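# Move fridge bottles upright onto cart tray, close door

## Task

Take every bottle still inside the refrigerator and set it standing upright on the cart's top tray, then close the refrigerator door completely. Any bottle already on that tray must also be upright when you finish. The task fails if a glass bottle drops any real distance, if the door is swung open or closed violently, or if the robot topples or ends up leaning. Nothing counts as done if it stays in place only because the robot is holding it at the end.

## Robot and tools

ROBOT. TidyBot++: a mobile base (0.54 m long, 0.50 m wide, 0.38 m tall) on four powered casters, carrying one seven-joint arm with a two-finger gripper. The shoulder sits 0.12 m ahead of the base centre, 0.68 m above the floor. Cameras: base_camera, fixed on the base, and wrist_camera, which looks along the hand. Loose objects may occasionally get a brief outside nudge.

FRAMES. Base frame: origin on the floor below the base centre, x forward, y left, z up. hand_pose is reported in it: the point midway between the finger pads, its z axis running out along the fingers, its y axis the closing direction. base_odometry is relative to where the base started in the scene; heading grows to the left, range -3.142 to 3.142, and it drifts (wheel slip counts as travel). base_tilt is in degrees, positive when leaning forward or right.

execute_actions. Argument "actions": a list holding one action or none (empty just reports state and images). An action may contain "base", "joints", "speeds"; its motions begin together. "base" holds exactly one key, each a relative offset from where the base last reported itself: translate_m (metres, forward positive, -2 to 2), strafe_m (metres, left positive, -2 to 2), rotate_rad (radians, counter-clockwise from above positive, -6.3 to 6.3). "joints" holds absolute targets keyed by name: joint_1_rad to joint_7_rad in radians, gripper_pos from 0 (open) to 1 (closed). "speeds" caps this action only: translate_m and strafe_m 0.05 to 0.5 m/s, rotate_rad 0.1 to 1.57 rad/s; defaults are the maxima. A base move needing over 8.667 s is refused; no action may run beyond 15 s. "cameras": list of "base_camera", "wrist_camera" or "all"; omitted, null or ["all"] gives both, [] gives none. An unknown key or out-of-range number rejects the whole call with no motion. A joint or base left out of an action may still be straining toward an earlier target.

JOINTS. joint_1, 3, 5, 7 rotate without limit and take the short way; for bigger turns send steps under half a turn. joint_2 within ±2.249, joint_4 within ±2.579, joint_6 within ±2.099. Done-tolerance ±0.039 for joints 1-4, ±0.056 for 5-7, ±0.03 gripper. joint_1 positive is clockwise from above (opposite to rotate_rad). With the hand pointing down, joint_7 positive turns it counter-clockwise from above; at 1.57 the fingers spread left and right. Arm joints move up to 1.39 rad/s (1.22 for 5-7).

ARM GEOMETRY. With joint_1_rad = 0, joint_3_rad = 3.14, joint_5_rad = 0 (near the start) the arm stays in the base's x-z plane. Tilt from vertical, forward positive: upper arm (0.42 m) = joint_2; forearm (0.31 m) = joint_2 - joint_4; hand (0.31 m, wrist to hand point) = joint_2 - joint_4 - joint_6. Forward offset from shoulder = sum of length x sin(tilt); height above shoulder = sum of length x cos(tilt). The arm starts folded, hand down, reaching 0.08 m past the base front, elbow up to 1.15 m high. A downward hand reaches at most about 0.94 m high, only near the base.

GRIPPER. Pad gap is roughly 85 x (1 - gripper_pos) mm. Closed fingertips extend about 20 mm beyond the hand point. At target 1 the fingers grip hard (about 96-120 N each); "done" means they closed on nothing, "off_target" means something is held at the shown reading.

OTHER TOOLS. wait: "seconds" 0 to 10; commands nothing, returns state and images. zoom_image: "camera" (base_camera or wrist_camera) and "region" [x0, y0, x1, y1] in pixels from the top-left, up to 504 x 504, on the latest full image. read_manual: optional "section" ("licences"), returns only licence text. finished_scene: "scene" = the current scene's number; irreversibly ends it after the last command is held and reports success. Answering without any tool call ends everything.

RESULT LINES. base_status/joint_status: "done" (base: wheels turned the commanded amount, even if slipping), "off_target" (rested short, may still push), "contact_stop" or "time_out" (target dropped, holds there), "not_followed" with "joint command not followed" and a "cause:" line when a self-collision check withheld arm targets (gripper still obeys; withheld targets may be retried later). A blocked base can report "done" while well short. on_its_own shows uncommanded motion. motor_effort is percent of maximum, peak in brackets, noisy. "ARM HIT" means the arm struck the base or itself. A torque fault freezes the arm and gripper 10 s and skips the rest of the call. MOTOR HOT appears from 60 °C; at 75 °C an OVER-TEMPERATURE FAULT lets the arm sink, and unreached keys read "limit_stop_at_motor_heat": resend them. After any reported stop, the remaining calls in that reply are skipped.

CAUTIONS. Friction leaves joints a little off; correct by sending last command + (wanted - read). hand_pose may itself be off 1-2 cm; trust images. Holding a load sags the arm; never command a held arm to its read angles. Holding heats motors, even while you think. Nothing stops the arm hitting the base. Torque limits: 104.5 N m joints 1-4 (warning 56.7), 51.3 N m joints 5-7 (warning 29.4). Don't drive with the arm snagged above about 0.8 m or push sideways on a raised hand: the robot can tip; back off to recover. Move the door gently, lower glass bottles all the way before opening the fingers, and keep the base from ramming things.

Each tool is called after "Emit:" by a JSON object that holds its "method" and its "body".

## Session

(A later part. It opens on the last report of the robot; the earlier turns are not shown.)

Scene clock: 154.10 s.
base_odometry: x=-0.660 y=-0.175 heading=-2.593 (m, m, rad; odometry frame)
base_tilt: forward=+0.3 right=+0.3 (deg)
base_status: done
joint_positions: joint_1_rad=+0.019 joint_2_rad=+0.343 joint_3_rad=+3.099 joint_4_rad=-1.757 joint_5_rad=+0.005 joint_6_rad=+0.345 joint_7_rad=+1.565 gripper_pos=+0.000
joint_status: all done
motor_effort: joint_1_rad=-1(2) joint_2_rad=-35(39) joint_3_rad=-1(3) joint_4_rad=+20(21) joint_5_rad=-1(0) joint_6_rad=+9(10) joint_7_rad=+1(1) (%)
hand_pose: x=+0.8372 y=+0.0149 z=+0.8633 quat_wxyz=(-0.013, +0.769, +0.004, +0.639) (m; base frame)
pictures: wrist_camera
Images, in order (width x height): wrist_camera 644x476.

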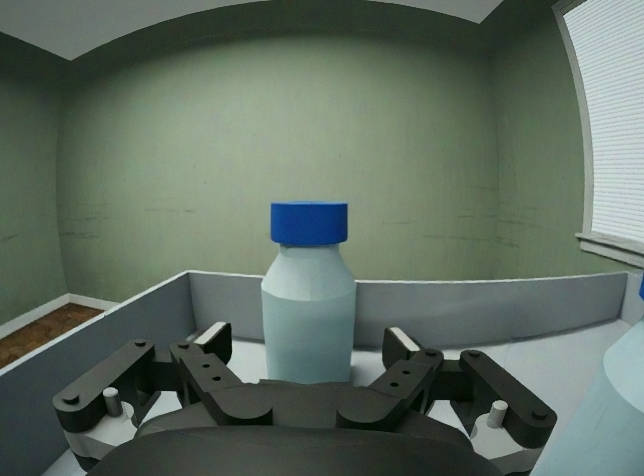

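Emit:
{"method": "execute_actions", "body": {"actions": [{"joints":{"joint_2_rad":-0.1,"joint_4_rad":-1.85,"joint_6_rad":0.2},"base":{"translate_m":-0.05}}], "cameras": []}}

Emit:
{"method": "execute_actions", "body": {"actions": [{"base":{"strafe_m":0.21}}], "cameras": []}}

Emit:
{"method": "execute_actions", "body": {"actions": [{"base":{"rotate_rad":1.57}}], "cameras": []}}

Emit:
{"method": "execute_actions", "body": {"actions": [{"base":{"strafe_m":-0.14},"joints":{"joint_1_rad":0.0,"joint_2_rad":0.55,"joint_4_rad":-1.15,"joint_6_rad":0.17}}], "cameras": []}}

Emit:
{"method": "execute_actions", "body": {"actions": [{"base":{"translate_m":0.55}}]}}

Scene clock: 167.53 s.
base_odometry: x=-0.618 y=-0.149 heading=-2.593 (m, m, rad; odometry frame)
base_tilt: forward=+0.3 right=+0.3 (deg)
base_status: done
joint_positions: joint_1_rad=+0.019 joint_2_rad=-0.095 joint_3_rad=+3.099 joint_4_rad=-1.835 joint_5_rad=+0.005 joint_6_rad=+0.246 joint_7_rad=+1.565 gripper_pos=+0.000
joint_status: all done
motor_effort: joint_1_rad=+0(1) joint_2_rad=-19(38) joint_3_rad=+0(2) joint_4_rad=+22(22) joint_5_rad=-1(1) joint_6_rad=+9(9) joint_7_rad=+0(2) (%)
hand_pose: x=+0.6988 y=+0.0172 z=+1.0715 quat_wxyz=(-0.008, +0.679, +0.010, +0.734) (m; base frame)
pictures: none
No camera images: the call's "cameras" was empty. Leave "cameras" out to get every camera's image.

Scene clock: 169.20 s.
base_odometry: x=-0.508 y=-0.328 heading=-2.592 (m, m, rad; odometry frame)
base_tilt: forward=+0.3 right=+0.3 (deg)
base_status: done
joint_positions: joint_1_rad=+0.018 joint_2_rad=-0.095 joint_3_rad=+3.097 joint_4_rad=-1.835 joint_5_rad=+0.005 joint_6_rad=+0.245 joint_7_rad=+1.565 gripper_pos=+0.000
joint_status: not commanded
motor_effort: joint_1_rad=+0(3) joint_2_rad=-19(20) joint_3_rad=+0(3) joint_4_rad=+22(22) joint_5_rad=-1(0) joint_6_rad=+9(10) joint_7_rad=+0(1) (%)
hand_pose: x=+0.6987 y=+0.0192 z=+1.0708 quat_wxyz=(-0.009, +0.680, +0.011, +0.733) (m; base frame)
pictures: none
No camera images: the call's "cameras" was empty. Leave "cameras" out to get every camera's image.

Scene clock: 171.57 s.
base_odometry: x=-0.508 y=-0.328 heading=-1.023 (m, m, rad; odometry frame)
base_tilt: forward=+0.3 right=+0.3 (deg)
base_status: done
joint_positions: joint_1_rad=+0.015 joint_2_rad=-0.095 joint_3_rad=+3.094 joint_4_rad=-1.835 joint_5_rad=+0.005 joint_6_rad=+0.245 joint_7_rad=+1.565 gripper_pos=+0.000
joint_status: not commanded
motor_effort: joint_1_rad=-1(1) joint_2_rad=-20(23) joint_3_rad=+0(3) joint_4_rad=+22(22) joint_5_rad=-1(1) joint_6_rad=+10(9) joint_7_rad=+1(0) (%)
hand_pose: x=+0.6986 y=+0.0222 z=+1.0706 quat_wxyz=(-0.011, +0.680, +0.013, +0.733) (m; base frame)
pictures: none
No camera images: the call's "cameras" was empty. Leave "cameras" out to get every camera's image.

Scene clock: 173.53 s.
base_odometry: x=-0.627 y=-0.401 heading=-1.022 (m, m, rad; odometry frame)
base_tilt: forward=+0.3 right=+0.3 (deg)
base_status: done
joint_positions: joint_1_rad=+0.009 joint_2_rad=+0.546 joint_3_rad=+3.101 joint_4_rad=-1.167 joint_5_rad=+0.005 joint_6_rad=+0.214 joint_7_rad=+1.565 gripper_pos=+0.000
joint_status: all done
motor_effort: joint_1_rad=+0(3) joint_2_rad=-43(46) joint_3_rad=-1(3) joint_4_rad=+22(23) joint_5_rad=-1(1) joint_6_rad=+9(10) joint_7_rad=+1(1) (%)
hand_pose: x=+0.9584 y=+0.0161 z=+1.0202 quat_wxyz=(-0.017, +0.681, +0.001, +0.732) (m; base frame)
pictures: none
No camera images: the call's "cameras" was empty. Leave "cameras" out to get every camera's image.

Scene clock: 176.03 s.
base_odometry: x=-0.341 y=-0.870 heading=-1.022 (m, m, rad; odometry frame)
base_tilt: forward=+0.3 right=+0.3 (deg)
base_status: done
joint_positions: joint_1_rad=+0.008 joint_2_rad=+0.548 joint_3_rad=+3.101 joint_4_rad=-1.163 joint_5_rad=+0.005 joint_6_rad=+0.213 joint_7_rad=+1.565 gripper_pos=+0.000
joint_status: not commanded
motor_effort: joint_1_rad=+0(3) joint_2_rad=-43(45) joint_3_rad=-1(2) joint_4_rad=+22(23) joint_5_rad=+0(1) joint_6_rad=+9(10) joint_7_rad=+0(1) (%)
hand_pose: x=+0.9593 y=+0.0169 z=+1.0204 quat_wxyz=(-0.018, +0.681, +0.001, +0.732) (m; base frame)
pictures: base_camera, wrist_camera
Images, in order (width x height): base_camera 644x364, wrist_camera 644x476.

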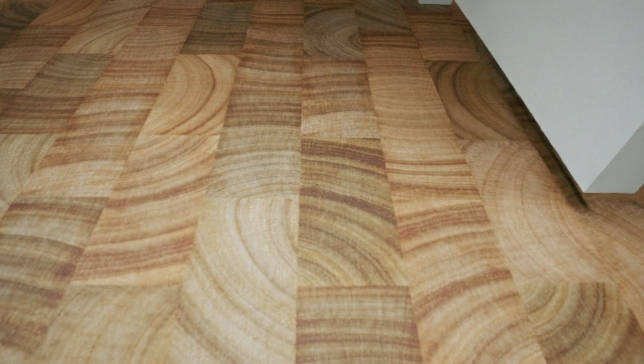

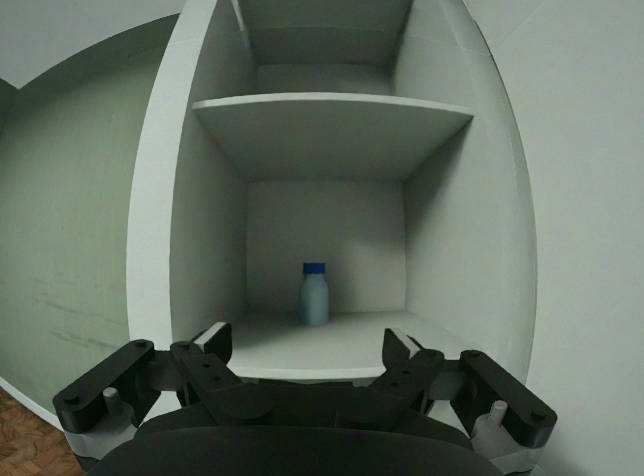

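Emit:
{"method": "execute_actions", "body": {"actions": [{"base":{"translate_m":0.42},"speeds":{"translate_m":0.3},"joints":{"joint_1_rad":0.035,"joint_2_rad":0.6,"joint_6_rad":0.13}}]}}

Scene clock: 182.50 s.
base_odometry: x=-0.122 y=-1.229 heading=-1.023 (m, m, rad; odometry frame)
base_tilt: forward=+0.4 right=+0.3 (deg)
base_status: done
joint_positions: joint_1_rad=+0.030 joint_2_rad=+0.589 joint_3_rad=+3.101 joint_4_rad=-1.160 joint_5_rad=+0.005 joint_6_rad=+0.173 joint_7_rad=+1.565 gripper_pos=+0.000
joint_status: all done
motor_effort: joint_1_rad=-1(2) joint_2_rad=-45(47) joint_3_rad=-1(2) joint_4_rad=+22(22) joint_5_rad=-1(1) joint_6_rad=+9(10) joint_7_rad=+1(0) (%)
hand_pose: x=+0.9728 y=-0.0015 z=+0.9752 quat_wxyz=(-0.010, +0.709, -0.007, +0.705) (m; base frame)
pictures: base_camera, wrist_camera
Images, in order (width x height): base_camera 644x364, wrist_camera 644x476.

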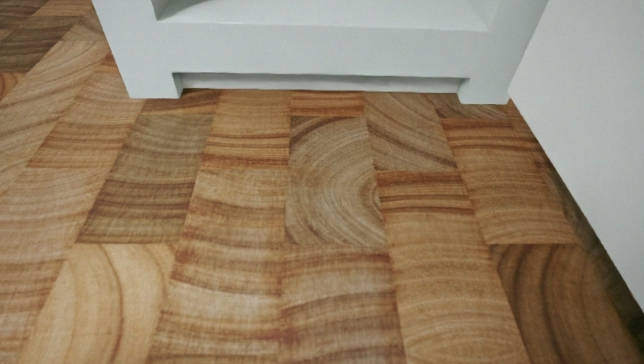

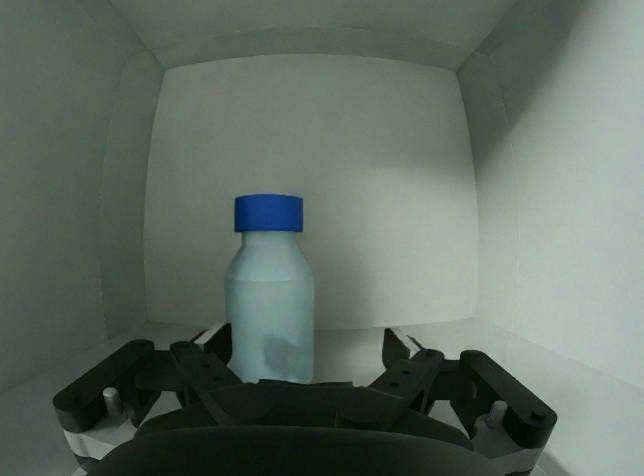

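Offset 37 px of a 88 px (6.6 cm) width, so about 2.8 cm left; need ~0.10 forward.

Emit:
{"method": "execute_actions", "body": {"actions": [{"base":{"strafe_m":0.028}}], "cameras": ["wrist_camera"]}}

Emit:
{"method": "execute_actions", "body": {"actions": [{"base":{"translate_m":0.095},"speeds":{"translate_m":0.08}}], "cameras": ["wrist_camera"]}}

Emit:
{"method": "execute_actions", "body": {"actions": [{"joints":{"gripper_pos":1}}], "cameras": ["wrist_camera"]}}

Scene clock: 187.80 s.
base_odometry: x=-0.098 y=-1.214 heading=-1.023 (m, m, rad; odometry frame)
base_tilt: forward=+0.2 right=+0.3 (deg)
base_status: done
joint_positions: joint_1_rad=+0.030 joint_2_rad=+0.589 joint_3_rad=+3.100 joint_4_rad=-1.160 joint_5_rad=+0.005 joint_6_rad=+0.173 joint_7_rad=+1.565 gripper_pos=+0.000
joint_status: not commanded
motor_effort: joint_1_rad=+0(3) joint_2_rad=-44(47) joint_3_rad=-1(3) joint_4_rad=+22(23) joint_5_rad=-1(1) joint_6_rad=+9(10) joint_7_rad=+0(1) (%)
hand_pose: x=+0.9728 y=-0.0015 z=+0.9752 quat_wxyz=(-0.010, +0.709, -0.007, +0.705) (m; base frame)
pictures: wrist_camera
Images, in order (width x height): wrist_camera 644x476.

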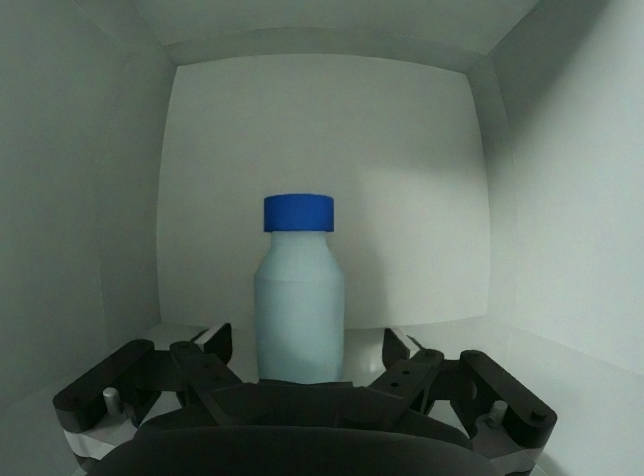

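Scene clock: 189.53 s.
base_odometry: x=-0.048 y=-1.296 heading=-1.023 (m, m, rad; odometry frame)
base_tilt: forward=+0.3 right=+0.3 (deg)
base_status: done
joint_positions: joint_1_rad=+0.030 joint_2_rad=+0.589 joint_3_rad=+3.100 joint_4_rad=-1.159 joint_5_rad=+0.005 joint_6_rad=+0.172 joint_7_rad=+1.565 gripper_pos=+0.000
joint_status: not commanded
motor_effort: joint_1_rad=+0(2) joint_2_rad=-45(48) joint_3_rad=-1(2) joint_4_rad=+22(23) joint_5_rad=-1(1) joint_6_rad=+9(10) joint_7_rad=+1(1) (%)
hand_pose: x=+0.9730 y=-0.0015 z=+0.9750 quat_wxyz=(-0.010, +0.709, -0.007, +0.705) (m; base frame)
pictures: wrist_camera
Images, in order (width x height): wrist_camera 644x476.

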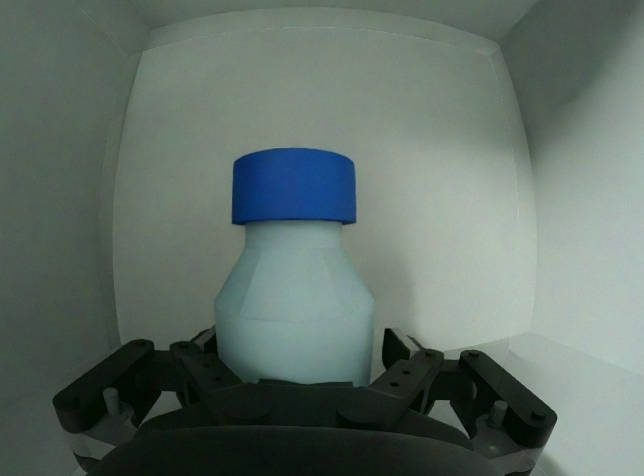

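Scene clock: 190.63 s.
base_odometry: x=-0.048 y=-1.295 heading=-1.023 (m, m, rad; odometry frame)
base_tilt: forward=+0.3 right=+0.3 (deg)
base_status: not commanded
joint_positions: joint_1_rad=+0.028 joint_2_rad=+0.589 joint_3_rad=+3.100 joint_4_rad=-1.159 joint_5_rad=+0.005 joint_6_rad=+0.172 joint_7_rad=+1.565 gripper_pos=+0.227
joint_status: gripper_pos off_target (ended at +0.227, target +1.000)
motor_effort: joint_1_rad=+1(4) joint_2_rad=-43(44) joint_3_rad=+0(1) joint_4_rad=+21(22) joint_5_rad=-1(1) joint_6_rad=+9(10) joint_7_rad=+0(0) (%)
hand_pose: x=+0.9730 y=+0.0005 z=+0.9751 quat_wxyz=(-0.011, +0.709, -0.006, +0.705) (m; base frame)
pictures: wrist_camera
Images, in order (width x height): wrist_camera 644x476.

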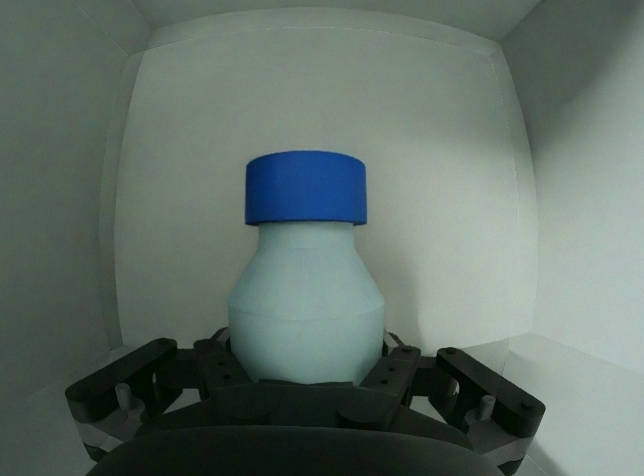

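Emit:
{"method": "execute_actions", "body": {"actions": [{"joints":{"joint_2_rad":0.50}}], "cameras": []}}

Emit:
{"method": "execute_actions", "body": {"actions": [{"base":{"translate_m":-1.07},"speeds":{"translate_m":0.4}}], "cameras": []}}

Emit:
{"method": "execute_actions", "body": {"actions": [{"base":{"strafe_m":0.28},"joints":{"joint_2_rad":-0.2,"joint_4_rad":-1.85,"joint_6_rad":0.2}}], "cameras": []}}

Emit:
{"method": "execute_actions", "body": {"actions": [{"base":{"rotate_rad":-1.57},"speeds":{"rotate_rad":0.9}}], "cameras": []}}

Emit:
{"method": "execute_actions", "body": {"actions": [{"base":{"strafe_m":-0.66},"joints":{"joint_1_rad":-0.3}}]}}

Scene clock: 198.97 s.
base_odometry: x=-0.048 y=-1.295 heading=-1.023 (m, m, rad; odometry frame)
base_tilt: forward=+0.3 right=+0.3 (deg)
base_status: not commanded
joint_positions: joint_1_rad=+0.029 joint_2_rad=+0.553 joint_3_rad=+3.100 joint_4_rad=-1.168 joint_5_rad=+0.005 joint_6_rad=+0.148 joint_7_rad=+1.565 gripper_pos=+0.227
joint_status: joint_2_rad off_target (ended at +0.553, target +0.500)
motor_effort: joint_1_rad=-1(1) joint_2_rad=-50(52) joint_3_rad=-1(2) joint_4_rad=+26(27) joint_5_rad=+0(1) joint_6_rad=+12(13) joint_7_rad=+1(0) (%)
hand_pose: x=+0.9617 y=+0.0005 z=+0.9927 quat_wxyz=(-0.011, +0.708, -0.005, +0.707) (m; base frame)
pictures: none
No camera images: the call's "cameras" was empty. Leave "cameras" out to get every camera's image.

Scene clock: 202.93 s.
base_odometry: x=-0.606 y=-0.382 heading=-1.022 (m, m, rad; odometry frame)
base_tilt: forward=+0.3 right=+0.3 (deg)
base_status: done
joint_positions: joint_1_rad=+0.033 joint_2_rad=+0.543 joint_3_rad=+3.100 joint_4_rad=-1.168 joint_5_rad=+0.005 joint_6_rad=+0.147 joint_7_rad=+1.565 gripper_pos=+0.227
joint_status: not commanded
motor_effort: joint_1_rad=+0(6) joint_2_rad=-49(55) joint_3_rad=-1(5) joint_4_rad=+26(27) joint_5_rad=+0(0) joint_6_rad=+13(14) joint_7_rad=+0(1) (%)
hand_pose: x=+0.9585 y=-0.0026 z=+1.0008 quat_wxyz=(-0.009, +0.705, -0.007, +0.710) (m; base frame)
pictures: none
No camera images: the call's "cameras" was empty. Leave "cameras" out to get every camera's image.

Scene clock: 204.90 s.
base_odometry: x=-0.367 y=-0.236 heading=-1.022 (m, m, rad; odometry frame)
base_tilt: forward=+0.3 right=+0.3 (deg)
base_status: done
joint_positions: joint_1_rad=+0.029 joint_2_rad=-0.168 joint_3_rad=+3.095 joint_4_rad=-1.862 joint_5_rad=+0.005 joint_6_rad=+0.147 joint_7_rad=+1.565 gripper_pos=+0.227
joint_status: all done
motor_effort: joint_1_rad=+0(5) joint_2_rad=-21(51) joint_3_rad=+0(4) joint_4_rad=+26(28) joint_5_rad=-1(0) joint_6_rad=+13(14) joint_7_rad=+1(1) (%)
hand_pose: x=+0.6712 y=+0.0142 z=+1.0654 quat_wxyz=(-0.004, +0.699, +0.009, +0.715) (m; base frame)
pictures: none
No camera images: the call's "cameras" was empty. Leave "cameras" out to get every camera's image.

Scene clock: 207.60 s.
base_odometry: x=-0.367 y=-0.236 heading=-2.591 (m, m, rad; odometry frame)
base_tilt: forward=+0.3 right=+0.4 (deg)
base_status: done
joint_positions: joint_1_rad=+0.036 joint_2_rad=-0.168 joint_3_rad=+3.102 joint_4_rad=-1.862 joint_5_rad=+0.005 joint_6_rad=+0.147 joint_7_rad=+1.565 gripper_pos=+0.227
joint_status: not commanded
motor_effort: joint_1_rad=-1(2) joint_2_rad=-21(23) joint_3_rad=+0(3) joint_4_rad=+26(27) joint_5_rad=-1(1) joint_6_rad=+13(14) joint_7_rad=+0(0) (%)
hand_pose: x=+0.6714 y=+0.0057 z=+1.0654 quat_wxyz=(+0.001, +0.699, +0.003, +0.715) (m; base frame)
pictures: none
No camera images: the call's "cameras" was empty. Leave "cameras" out to get every camera's image.

Scene clock: 210.30 s.
base_odometry: x=-0.711 y=+0.327 heading=-2.592 (m, m, rad; odometry frame)
base_tilt: forward=+0.3 right=+0.4 (deg)
base_status: done
joint_positions: joint_1_rad=-0.297 joint_2_rad=-0.168 joint_3_rad=+3.098 joint_4_rad=-1.862 joint_5_rad=+0.005 joint_6_rad=+0.147 joint_7_rad=+1.565 gripper_pos=+0.227
joint_status: all done
motor_effort: joint_1_rad=+0(2) joint_2_rad=-21(23) joint_3_rad=+0(3) joint_4_rad=+26(27) joint_5_rad=+0(1) joint_6_rad=+14(13) joint_7_rad=+1(0) (%)
hand_pose: x=+0.6382 y=+0.1886 z=+1.0654 quat_wxyz=(-0.119, +0.688, +0.121, +0.705) (m; base frame)
pictures: base_camera, wrist_camera
Images, in order (width x height): base_camera 644x364, wrist_camera 644x476.

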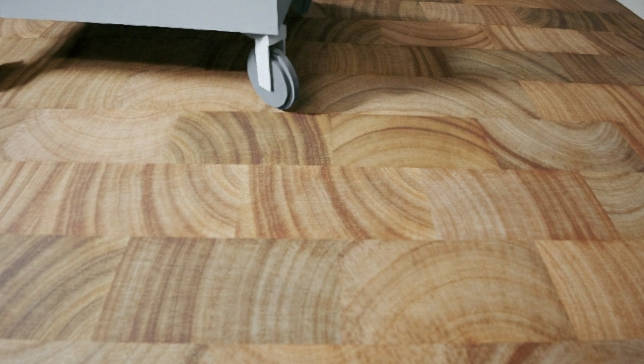

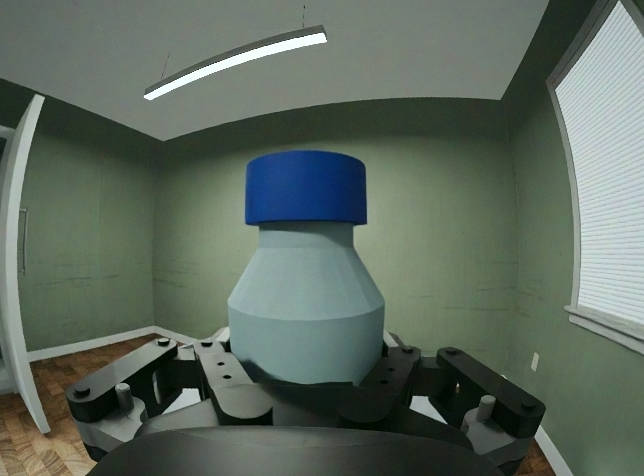

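Emit:
{"method": "execute_actions", "body": {"actions": [{"base":{"strafe_m":0.08},"joints":{"joint_1_rad":0.3,"joint_2_rad":-0.05,"joint_6_rad":0.0}}], "cameras": ["wrist_camera"]}}

Scene clock: 215.80 s.
base_odometry: x=-0.670 y=+0.259 heading=-2.593 (m, m, rad; odometry frame)
base_tilt: forward=+0.3 right=+0.2 (deg)
base_status: done
joint_positions: joint_1_rad=+0.293 joint_2_rad=-0.043 joint_3_rad=+3.104 joint_4_rad=-1.863 joint_5_rad=+0.005 joint_6_rad=+0.020 joint_7_rad=+1.565 gripper_pos=+0.227
joint_status: all done
motor_effort: joint_1_rad=+0(3) joint_2_rad=-26(27) joint_3_rad=+0(4) joint_4_rad=+25(27) joint_5_rad=-1(1) joint_6_rad=+13(13) joint_7_rad=+1(1) (%)
hand_pose: x=+0.6898 y=-0.1470 z=+0.9538 quat_wxyz=(+0.079, +0.777, -0.099, +0.616) (m; base frame)
pictures: wrist_camera
Images, in order (width x height): wrist_camera 644x476.

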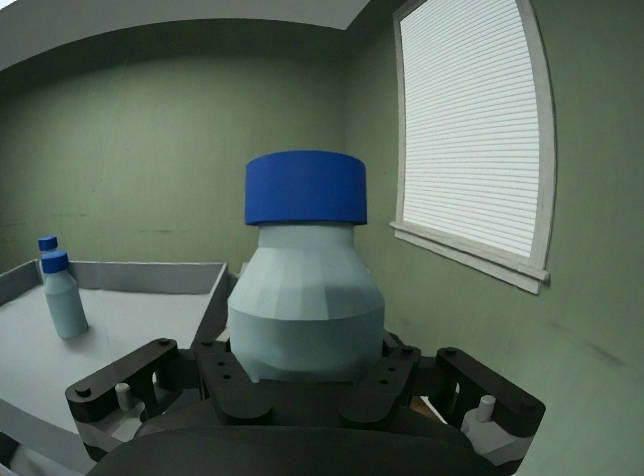

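Emit:
{"method": "execute_actions", "body": {"actions": [{"base":{"strafe_m":0.09},"joints":{"joint_1_rad":0.0,"joint_2_rad":0.1,"joint_6_rad":0.2}}], "cameras": []}}

Emit:
{"method": "execute_actions", "body": {"actions": [{"base":{"translate_m":0.2},"speeds":{"translate_m":0.2},"joints":{"joint_2_rad":0.24,"joint_4_rad":-1.75,"joint_6_rad":0.3}}]}}

Emit:
{"method": "execute_actions", "body": {"actions": [{"joints":{"joint_1_rad":0.0}}], "cameras": []}}

Scene clock: 223.83 s.
base_odometry: x=-0.623 y=+0.182 heading=-2.594 (m, m, rad; odometry frame)
base_tilt: forward=+0.4 right=+0.3 (deg)
base_status: done
joint_positions: joint_1_rad=+0.010 joint_2_rad=+0.093 joint_3_rad=+3.099 joint_4_rad=-1.861 joint_5_rad=+0.005 joint_6_rad=+0.143 joint_7_rad=+1.565 gripper_pos=+0.227
joint_status: joint_6_rad off_target (ended at +0.143, target +0.200); the others done
motor_effort: joint_1_rad=+0(3) joint_2_rad=-28(29) joint_3_rad=-1(4) joint_4_rad=+23(26) joint_5_rad=-1(0) joint_6_rad=+11(14) joint_7_rad=+1(0) (%)
hand_pose: x=+0.7511 y=+0.0217 z=+0.9092 quat_wxyz=(-0.012, +0.787, +0.012, +0.617) (m; base frame)
pictures: none
No camera images: the call's "cameras" was empty. Leave "cameras" out to get every camera's image.

Scene clock: 225.63 s.
base_odometry: x=-0.793 y=+0.078 heading=-2.593 (m, m, rad; odometry frame)
base_tilt: forward=+0.3 right=+0.4 (deg)
base_status: done
joint_positions: joint_1_rad=+0.009 joint_2_rad=+0.266 joint_3_rad=+3.099 joint_4_rad=-1.781 joint_5_rad=+0.005 joint_6_rad=+0.232 joint_7_rad=+1.565 gripper_pos=+0.227
joint_status: joint_6_rad off_target (ended at +0.232, target +0.300); the others done
motor_effort: joint_1_rad=+0(2) joint_2_rad=-36(40) joint_3_rad=-1(2) joint_4_rad=+24(25) joint_5_rad=-1(0) joint_6_rad=+12(14) joint_7_rad=+1(0) (%)
hand_pose: x=+0.8102 y=+0.0219 z=+0.8688 quat_wxyz=(-0.015, +0.788, +0.009, +0.616) (m; base frame)
pictures: base_camera, wrist_camera
Images, in order (width x height): base_camera 644x364, wrist_camera 644x476.

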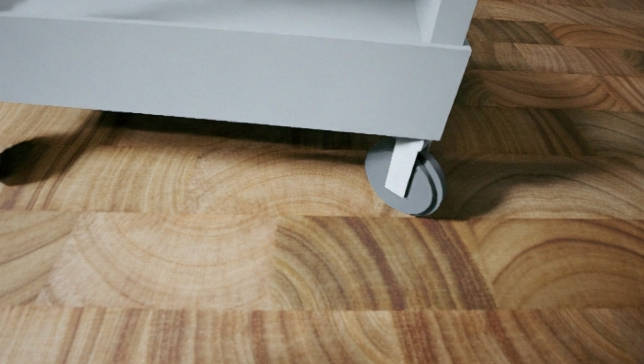

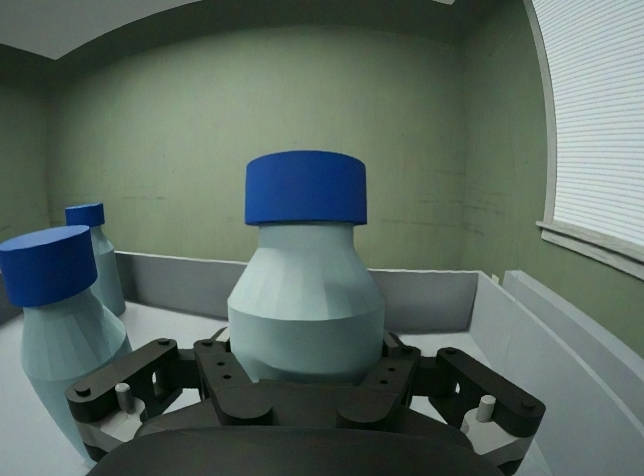

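Scene clock: 225.93 s.
base_odometry: x=-0.793 y=+0.078 heading=-2.593 (m, m, rad; odometry frame)
base_tilt: forward=+0.3 right=+0.3 (deg)
base_status: not commanded
joint_positions: joint_1_rad=+0.009 joint_2_rad=+0.266 joint_3_rad=+3.099 joint_4_rad=-1.781 joint_5_rad=+0.005 joint_6_rad=+0.232 joint_7_rad=+1.565 gripper_pos=+0.227
joint_status: all done
motor_effort: joint_1_rad=+0(0) joint_2_rad=-37(37) joint_3_rad=-1(1) joint_4_rad=+24(24) joint_5_rad=-1(0) joint_6_rad=+13(13) joint_7_rad=+1(1) (%)
hand_pose: x=+0.8102 y=+0.0219 z=+0.8688 quat_wxyz=(-0.015, +0.788, +0.009, +0.616) (m; base frame)
pictures: none
No camera images: the call's "cameras" was empty. Leave "cameras" out to get every camera's image.

Emit:
{"method": "execute_actions", "body": {"actions": [{"base":{"strafe_m":-0.02}}], "cameras": []}}

Emit:
{"method": "execute_actions", "body": {"actions": [{"base":{"translate_m":0.07},"speeds":{"translate_m":0.1}}], "cameras": []}}

Emit:
{"method": "execute_actions", "body": {"actions": [{"joints":{"joint_2_rad":0.35,"joint_6_rad":0.36}}], "cameras": ["wrist_camera"]}}

Emit:
{"method": "execute_actions", "body": {"actions": [{"joints":{"joint_2_rad":0.39,"joint_6_rad":0.38}}], "cameras": ["wrist_camera"]}}

Scene clock: 231.63 s.
base_odometry: x=-0.804 y=+0.095 heading=-2.593 (m, m, rad; odometry frame)
base_tilt: forward=+0.3 right=+0.3 (deg)
base_status: done
joint_positions: joint_1_rad=+0.005 joint_2_rad=+0.266 joint_3_rad=+3.101 joint_4_rad=-1.781 joint_5_rad=+0.005 joint_6_rad=+0.233 joint_7_rad=+1.565 gripper_pos=+0.227
joint_status: not commanded
motor_effort: joint_1_rad=+0(2) joint_2_rad=-38(40) joint_3_rad=-1(2) joint_4_rad=+24(25) joint_5_rad=+0(1) joint_6_rad=+13(14) joint_7_rad=+1(1) (%)
hand_pose: x=+0.8102 y=+0.0235 z=+0.8688 quat_wxyz=(-0.016, +0.788, +0.010, +0.616) (m; base frame)
pictures: none
No camera images: the call's "cameras" was empty. Leave "cameras" out to get every camera's image.

Scene clock: 232.93 s.
base_odometry: x=-0.864 y=+0.058 heading=-2.593 (m, m, rad; odometry frame)
base_tilt: forward=+0.4 right=+0.3 (deg)
base_status: done
joint_positions: joint_1_rad=+0.005 joint_2_rad=+0.266 joint_3_rad=+3.101 joint_4_rad=-1.781 joint_5_rad=+0.005 joint_6_rad=+0.234 joint_7_rad=+1.565 gripper_pos=+0.227
joint_status: not commanded
motor_effort: joint_1_rad=+0(2) joint_2_rad=-36(40) joint_3_rad=-1(1) joint_4_rad=+24(25) joint_5_rad=-1(0) joint_6_rad=+13(13) joint_7_rad=+1(1) (%)
hand_pose: x=+0.8103 y=+0.0236 z=+0.8695 quat_wxyz=(-0.016, +0.787, +0.010, +0.616) (m; base frame)
pictures: none
No camera images: the call's "cameras" was empty. Leave "cameras" out to get every camera's image.

Scene clock: 233.90 s.
base_odometry: x=-0.864 y=+0.058 heading=-2.593 (m, m, rad; odometry frame)
base_tilt: forward=+0.4 right=+0.3 (deg)
base_status: not commanded
joint_positions: joint_1_rad=+0.005 joint_2_rad=+0.336 joint_3_rad=+3.101 joint_4_rad=-1.769 joint_5_rad=+0.005 joint_6_rad=+0.310 joint_7_rad=+1.565 gripper_pos=+0.227
joint_status: all done
motor_effort: joint_1_rad=+0(1) joint_2_rad=-35(37) joint_3_rad=-1(1) joint_4_rad=+21(24) joint_5_rad=+0(1) joint_6_rad=+11(13) joint_7_rad=+1(1) (%)
hand_pose: x=+0.8309 y=+0.0236 z=+0.8504 quat_wxyz=(-0.017, +0.781, +0.009, +0.624) (m; base frame)
pictures: wrist_camera
Images, in order (width x height): wrist_camera 644x476.

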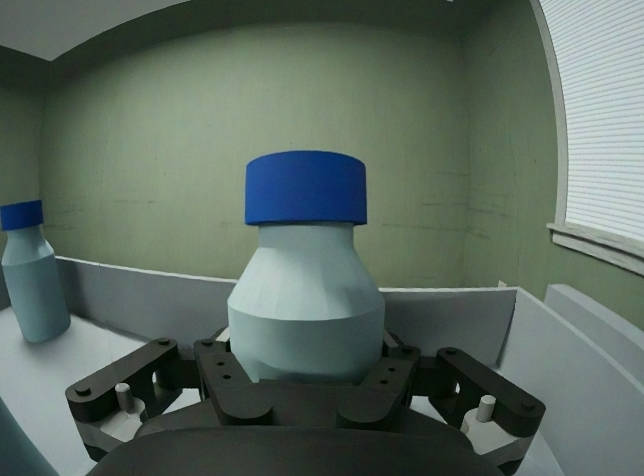

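Scene clock: 234.63 s.
base_odometry: x=-0.864 y=+0.058 heading=-2.593 (m, m, rad; odometry frame)
base_tilt: forward=+0.3 right=+0.4 (deg)
base_status: not commanded
joint_positions: joint_1_rad=+0.005 joint_2_rad=+0.355 joint_3_rad=+3.101 joint_4_rad=-1.762 joint_5_rad=+0.005 joint_6_rad=+0.340 joint_7_rad=+1.565 gripper_pos=+0.227
joint_status: all done
motor_effort: joint_1_rad=+0(1) joint_2_rad=-32(35) joint_3_rad=+0(1) joint_4_rad=+19(21) joint_5_rad=-1(1) joint_6_rad=+8(10) joint_7_rad=+1(1) (%)
hand_pose: x=+0.8377 y=+0.0236 z=+0.8500 quat_wxyz=(-0.017, +0.776, +0.009, +0.631) (m; base frame)
pictures: wrist_camera
Images, in order (width x height): wrist_camera 644x476.

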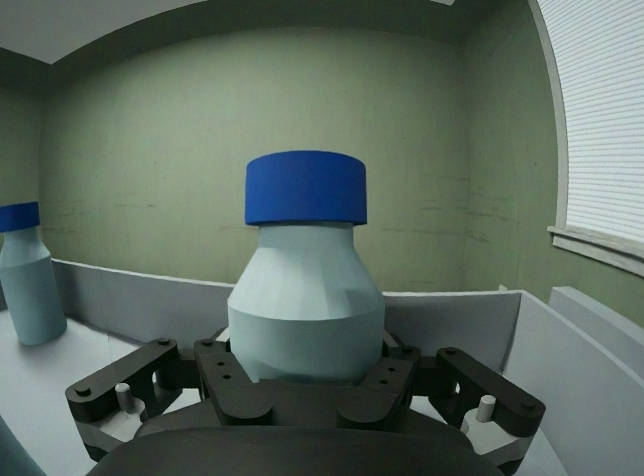

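Emit:
{"method": "execute_actions", "body": {"actions": [{"joints":{"joint_2_rad":0.355,"gripper_pos":0}}], "cameras": ["wrist_camera"]}}

Emit:
{"method": "execute_actions", "body": {"actions": [{"base":{"translate_m":-0.3},"speeds":{"translate_m":0.15},"joints":{"joint_2_rad":0.31}}], "cameras": ["wrist_camera"]}}

Scene clock: 238.53 s.
base_odometry: x=-0.864 y=+0.058 heading=-2.593 (m, m, rad; odometry frame)
base_tilt: forward=+0.3 right=+0.3 (deg)
base_status: not commanded
joint_positions: joint_1_rad=+0.005 joint_2_rad=+0.355 joint_3_rad=+3.101 joint_4_rad=-1.761 joint_5_rad=+0.005 joint_6_rad=+0.340 joint_7_rad=+1.565 gripper_pos=+0.000
joint_status: all done
motor_effort: joint_1_rad=+1(0) joint_2_rad=-34(38) joint_3_rad=-1(1) joint_4_rad=+20(22) joint_5_rad=-1(1) joint_6_rad=+9(12) joint_7_rad=+1(0) (%)
hand_pose: x=+0.8378 y=+0.0236 z=+0.8503 quat_wxyz=(-0.017, +0.776, +0.009, +0.631) (m; base frame)
pictures: wrist_camera
Images, in order (width x height): wrist_camera 644x476.

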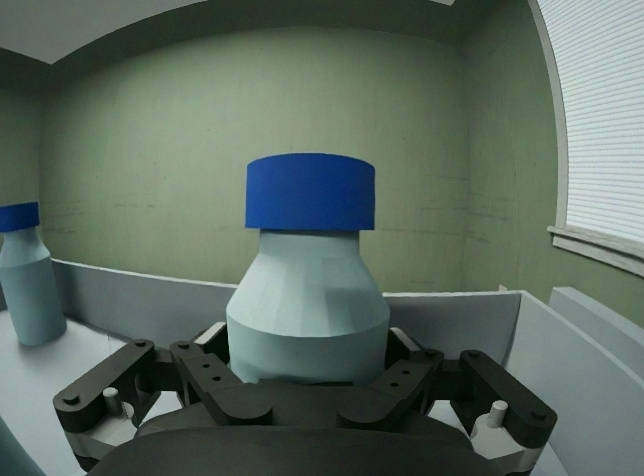

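Scene clock: 241.20 s.
base_odometry: x=-0.608 y=+0.215 heading=-2.593 (m, m, rad; odometry frame)
base_tilt: forward=+0.3 right=+0.3 (deg)
base_status: done
joint_positions: joint_1_rad=+0.004 joint_2_rad=+0.317 joint_3_rad=+3.101 joint_4_rad=-1.752 joint_5_rad=+0.005 joint_6_rad=+0.345 joint_7_rad=+1.565 gripper_pos=+0.000
joint_status: all done
motor_effort: joint_1_rad=+0(2) joint_2_rad=-34(38) joint_3_rad=-1(2) joint_4_rad=+20(21) joint_5_rad=-1(1) joint_6_rad=+10(10) joint_7_rad=+0(1) (%)
hand_pose: x=+0.8331 y=+0.0238 z=+0.8839 quat_wxyz=(-0.017, +0.759, +0.009, +0.651) (m; base frame)
pictures: wrist_camera
Images, in order (width x height): wrist_camera 644x476.

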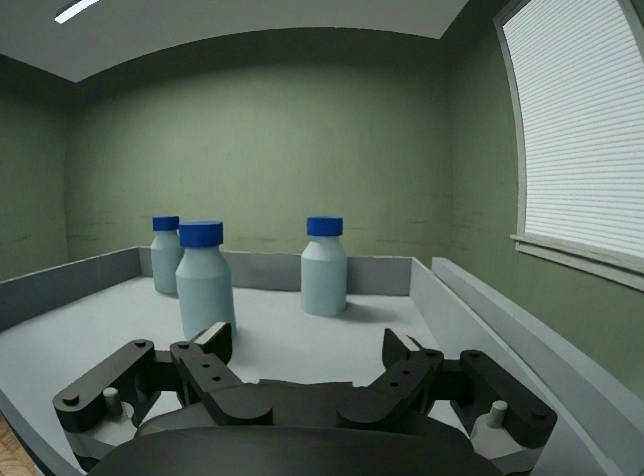

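Emit:
{"method": "execute_actions", "body": {"actions": [{"base":{"strafe_m":0.9},"joints":{"joint_2_rad":-0.3,"joint_4_rad":-2.4,"joint_6_rad":0,"gripper_pos":1}}], "cameras": []}}

Emit:
{"method": "execute_actions", "body": {"actions": [{"base":{"rotate_rad":1.57}}], "cameras": []}}

Emit:
{"method": "execute_actions", "body": {"actions": [{"base":{"strafe_m":-0.88},"joints":{"joint_6_rad":0.3}}]}}

Scene clock: 257.27 s.
base_odometry: x=-0.138 y=-0.553 heading=-2.593 (m, m, rad; odometry frame)
base_tilt: forward=+0.3 right=+0.3 (deg)
base_status: done
joint_positions: joint_1_rad=+0.006 joint_2_rad=-0.285 joint_3_rad=+3.102 joint_4_rad=-2.389 joint_5_rad=+0.005 joint_6_rad=+0.043 joint_7_rad=+1.565 gripper_pos=+0.999
joint_status: all done
motor_effort: joint_1_rad=-1(4) joint_2_rad=-10(35) joint_3_rad=+0(4) joint_4_rad=+19(20) joint_5_rad=-1(0) joint_6_rad=+9(9) joint_7_rad=+0(1) (%)
hand_pose: x=+0.5455 y=+0.0163 z=+0.7791 quat_wxyz=(-0.004, +0.857, +0.016, +0.514) (m; base frame)
pictures: none
No camera images: the call's "cameras" was empty. Leave "cameras" out to get every camera's image.

Scene clock: 259.60 s.
base_odometry: x=-0.138 y=-0.553 heading=-1.024 (m, m, rad; odometry frame)
base_tilt: forward=+0.3 right=+0.3 (deg)
base_status: done
joint_positions: joint_1_rad=+0.003 joint_2_rad=-0.285 joint_3_rad=+3.100 joint_4_rad=-2.389 joint_5_rad=+0.005 joint_6_rad=+0.043 joint_7_rad=+1.565 gripper_pos=+0.999
joint_status: not commanded
motor_effort: joint_1_rad=+0(1) joint_2_rad=-10(11) joint_3_rad=+0(2) joint_4_rad=+19(20) joint_5_rad=-1(0) joint_6_rad=+8(9) joint_7_rad=+1(1) (%)
hand_pose: x=+0.5453 y=+0.0183 z=+0.7791 quat_wxyz=(-0.005, +0.857, +0.018, +0.514) (m; base frame)
pictures: none
No camera images: the call's "cameras" was empty. Leave "cameras" out to get every camera's image.

Scene clock: 262.73 s.
base_odometry: x=-0.889 y=-1.012 heading=-1.023 (m, m, rad; odometry frame)
base_tilt: forward=+0.3 right=+0.3 (deg)
base_status: done
joint_positions: joint_1_rad=+0.003 joint_2_rad=-0.287 joint_3_rad=+3.100 joint_4_rad=-2.394 joint_5_rad=+0.005 joint_6_rad=+0.275 joint_7_rad=+1.565 gripper_pos=+0.999
joint_status: all done
motor_effort: joint_1_rad=+0(1) joint_2_rad=-10(11) joint_3_rad=+0(2) joint_4_rad=+19(21) joint_5_rad=-1(0) joint_6_rad=+9(10) joint_7_rad=+1(1) (%)
hand_pose: x=+0.5701 y=+0.0203 z=+0.8445 quat_wxyz=(-0.008, +0.793, +0.018, +0.609) (m; base frame)
pictures: base_camera, wrist_camera
Images, in order (width x height): base_camera 644x364, wrist_camera 644x476.

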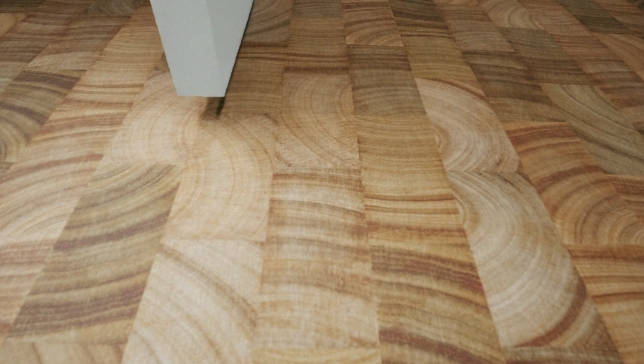

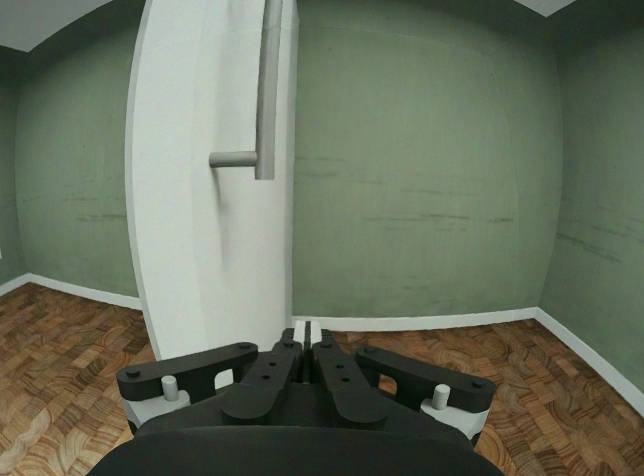

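Emit:
{"method": "execute_actions", "body": {"actions": [{"base":{"translate_m":0.08},"joints":{"joint_2_rad":1.0,"joint_4_rad":-1.6,"joint_6_rad":0.85}}], "cameras": ["wrist_camera"]}}

Emit:
{"method": "execute_actions", "body": {"actions": [{"base":{"strafe_m":0.3},"speeds":{"strafe_m":0.06}}]}}

Scene clock: 269.17 s.
base_odometry: x=-0.848 y=-1.081 heading=-1.023 (m, m, rad; odometry frame)
base_tilt: forward=+0.3 right=+0.3 (deg)
base_status: done
joint_positions: joint_1_rad=+0.003 joint_2_rad=+0.990 joint_3_rad=+3.100 joint_4_rad=-1.616 joint_5_rad=+0.005 joint_6_rad=+0.804 joint_7_rad=+1.565 gripper_pos=+0.999
joint_status: all done
motor_effort: joint_1_rad=+0(1) joint_2_rad=-47(49) joint_3_rad=-2(2) joint_4_rad=+14(20) joint_5_rad=+0(0) joint_6_rad=+10(11) joint_7_rad=+2(1) (%)
hand_pose: x=+0.9337 y=+0.0226 z=+0.5721 quat_wxyz=(-0.022, +0.784, -0.003, +0.621) (m; base frame)
pictures: wrist_camera
Images, in order (width x height): wrist_camera 644x476.

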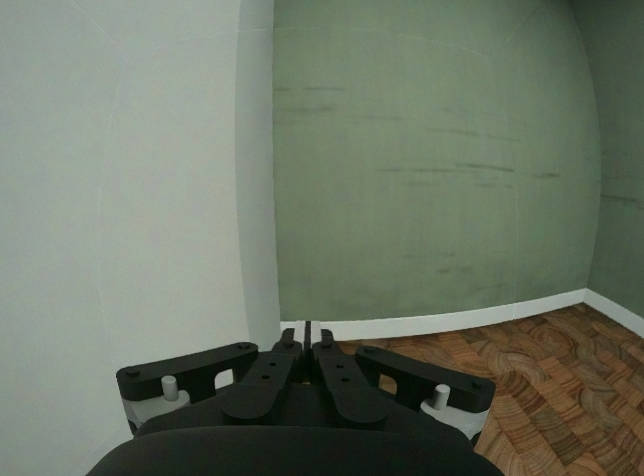

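Scene clock: 274.67 s.
base_odometry: x=-0.591 y=-0.924 heading=-1.023 (m, m, rad; odometry frame)
base_tilt: forward=+0.3 right=+0.3 (deg)
base_status: done
joint_positions: joint_1_rad=+0.003 joint_2_rad=+0.990 joint_3_rad=+3.107 joint_4_rad=-1.615 joint_5_rad=-0.003 joint_6_rad=+0.804 joint_7_rad=+1.565 gripper_pos=+0.999
joint_status: not commanded
motor_effort: joint_1_rad=-1(6) joint_2_rad=-47(48) joint_3_rad=-2(6) joint_4_rad=+14(15) joint_5_rad=+0(1) joint_6_rad=+9(10) joint_7_rad=+0(1) (%)
hand_pose: x=+0.9341 y=+0.0170 z=+0.5723 quat_wxyz=(-0.018, +0.783, -0.006, +0.621) (m; base frame)
pictures: base_camera, wrist_camera
Images, in order (width x height): base_camera 644x364, wrist_camera 644x476.

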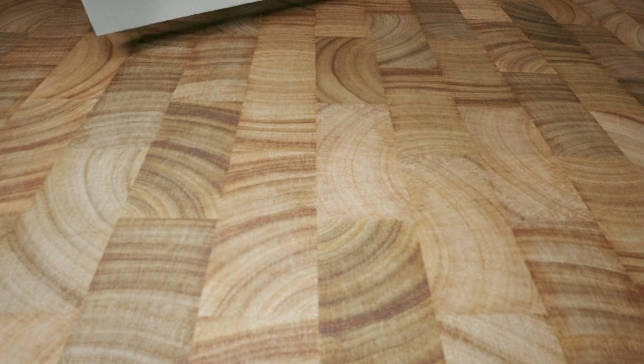

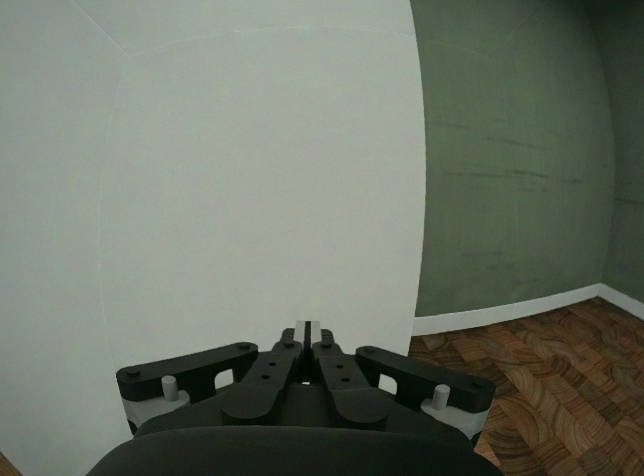

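Emit:
{"method": "execute_actions", "body": {"actions": [{"base":{"strafe_m":0.2},"speeds":{"strafe_m":0.06}}]}}

Emit:
{"method": "execute_actions", "body": {"actions": [{"base":{"translate_m":0.15},"speeds":{"translate_m":0.05}}]}}

Scene clock: 282.77 s.
base_odometry: x=-0.420 y=-0.820 heading=-1.023 (m, m, rad; odometry frame)
base_tilt: forward=+0.3 right=+0.3 (deg)
base_status: done
joint_positions: joint_1_rad=-0.001 joint_2_rad=+0.990 joint_3_rad=+3.107 joint_4_rad=-1.615 joint_5_rad=-0.003 joint_6_rad=+0.805 joint_7_rad=+1.565 gripper_pos=+0.999
joint_status: not commanded
motor_effort: joint_1_rad=-1(3) joint_2_rad=-47(49) joint_3_rad=-2(3) joint_4_rad=+14(14) joint_5_rad=+0(0) joint_6_rad=+9(9) joint_7_rad=+1(1) (%)
hand_pose: x=+0.9341 y=+0.0199 z=+0.5726 quat_wxyz=(-0.019, +0.783, -0.005, +0.621) (m; base frame)
pictures: base_camera, wrist_camera
Images, in order (width x height): base_camera 644x364, wrist_camera 644x476.

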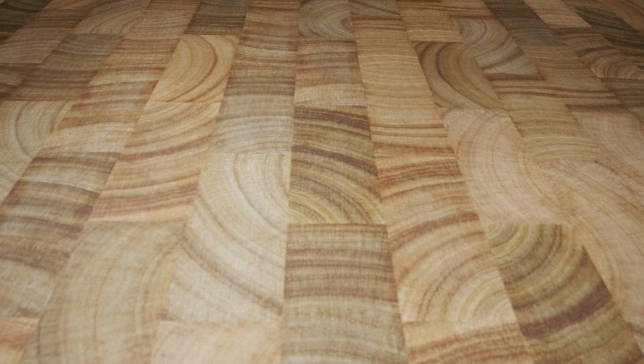

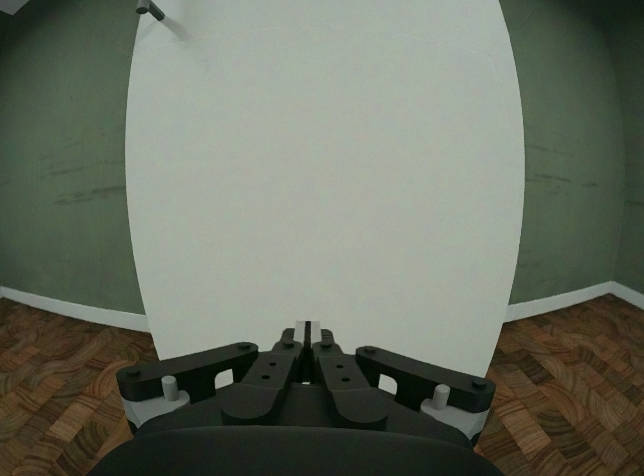

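Scene clock: 286.27 s.
base_odometry: x=-0.342 y=-0.948 heading=-1.023 (m, m, rad; odometry frame)
base_tilt: forward=+0.3 right=+0.3 (deg)
base_status: done
joint_positions: joint_1_rad=-0.001 joint_2_rad=+0.990 joint_3_rad=+3.107 joint_4_rad=-1.613 joint_5_rad=-0.003 joint_6_rad=+0.806 joint_7_rad=+1.565 gripper_pos=+0.999
joint_status: not commanded
motor_effort: joint_1_rad=-1(1) joint_2_rad=-48(50) joint_3_rad=-2(2) joint_4_rad=+14(15) joint_5_rad=+0(0) joint_6_rad=+9(10) joint_7_rad=+1(0) (%)
hand_pose: x=+0.9351 y=+0.0199 z=+0.5739 quat_wxyz=(-0.019, +0.782, -0.005, +0.623) (m; base frame)
pictures: base_camera, wrist_camera
Images, in order (width x height): base_camera 644x364, wrist_camera 644x476.

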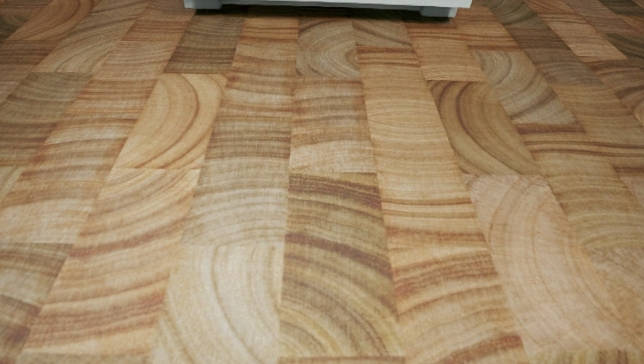

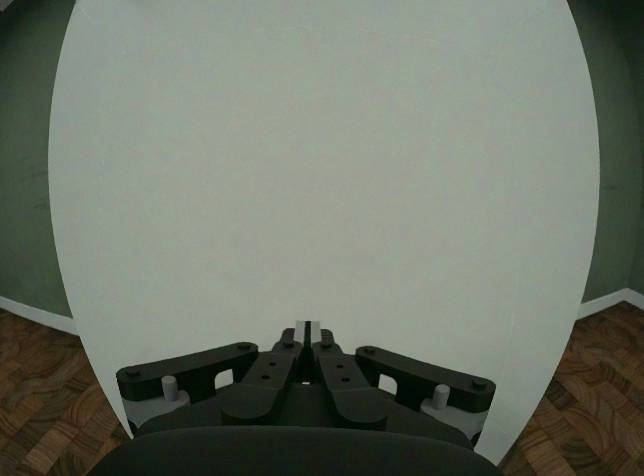

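Door seems to have swung nearly shut by itself. Gentle push to confirm.

Emit:
{"method": "execute_actions", "body": {"actions": [{"base":{"translate_m":0.055},"speeds":{"translate_m":0.05}}]}}

Emit:
{"method": "execute_actions", "body": {"actions": [{"base":{"translate_m":0.03},"speeds":{"translate_m":0.05}}]}}

Scene clock: 292.50 s.
base_odometry: x=-0.314 y=-0.995 heading=-1.022 (m, m, rad; odometry frame)
base_tilt: forward=+0.3 right=+0.3 (deg)
base_status: done
joint_positions: joint_1_rad=-0.001 joint_2_rad=+0.988 joint_3_rad=+3.107 joint_4_rad=-1.628 joint_5_rad=-0.003 joint_6_rad=+0.812 joint_7_rad=+1.565 gripper_pos=+0.999
joint_status: not commanded
motor_effort: joint_1_rad=+0(3) joint_2_rad=-44(49) joint_3_rad=-1(3) joint_4_rad=+19(26) joint_5_rad=-1(0) joint_6_rad=+8(11) joint_7_rad=+1(1) (%)
hand_pose: x=+0.9304 y=+0.0200 z=+0.5699 quat_wxyz=(-0.019, +0.785, -0.005, +0.620) (m; base frame)
pictures: base_camera, wrist_camera
Images, in order (width x height): base_camera 644x364, wrist_camera 644x476.

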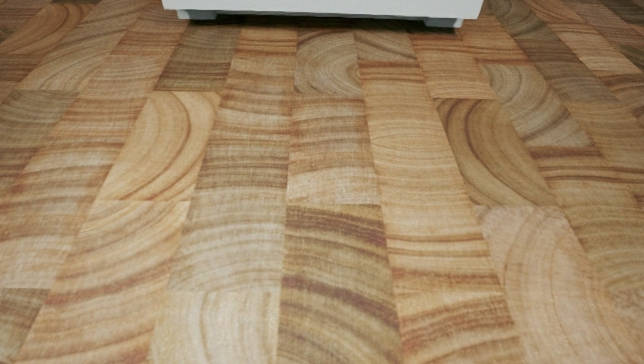

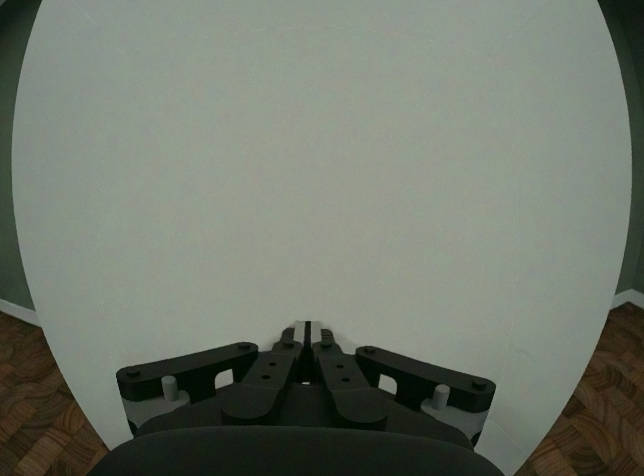

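Scene clock: 293.63 s.
base_odometry: x=-0.298 y=-1.020 heading=-1.022 (m, m, rad; odometry frame)
base_tilt: forward=+0.3 right=+0.3 (deg)
base_status: done
joint_positions: joint_1_rad=+0.000 joint_2_rad=+0.954 joint_3_rad=+3.106 joint_4_rad=-1.720 joint_5_rad=-0.003 joint_6_rad=+0.819 joint_7_rad=+1.565 gripper_pos=+0.999
joint_status: not commanded
motor_effort: joint_1_rad=-1(3) joint_2_rad=-37(47) joint_3_rad=-1(3) joint_4_rad=+35(38) joint_5_rad=+0(1) joint_6_rad=+9(10) joint_7_rad=+1(1) (%)
hand_pose: x=+0.9024 y=+0.0207 z=+0.5579 quat_wxyz=(-0.020, +0.800, -0.004, +0.600) (m; base frame)
pictures: base_camera, wrist_camera
Images, in order (width x height): base_camera 644x364, wrist_camera 644x476.

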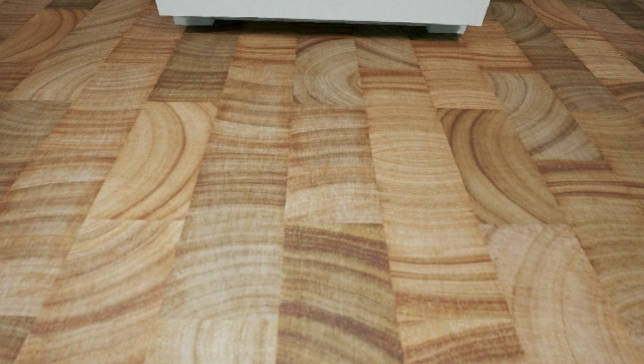

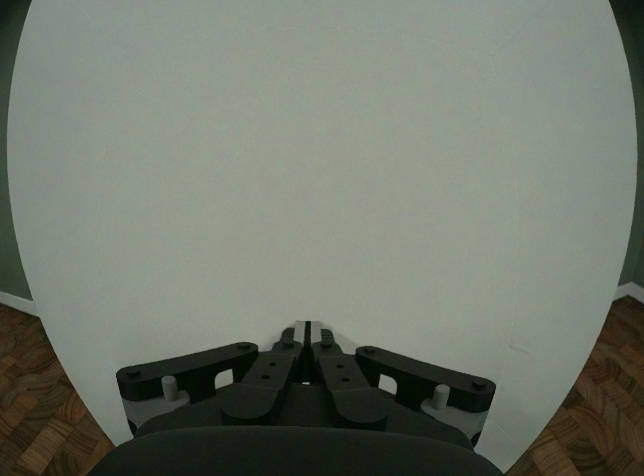

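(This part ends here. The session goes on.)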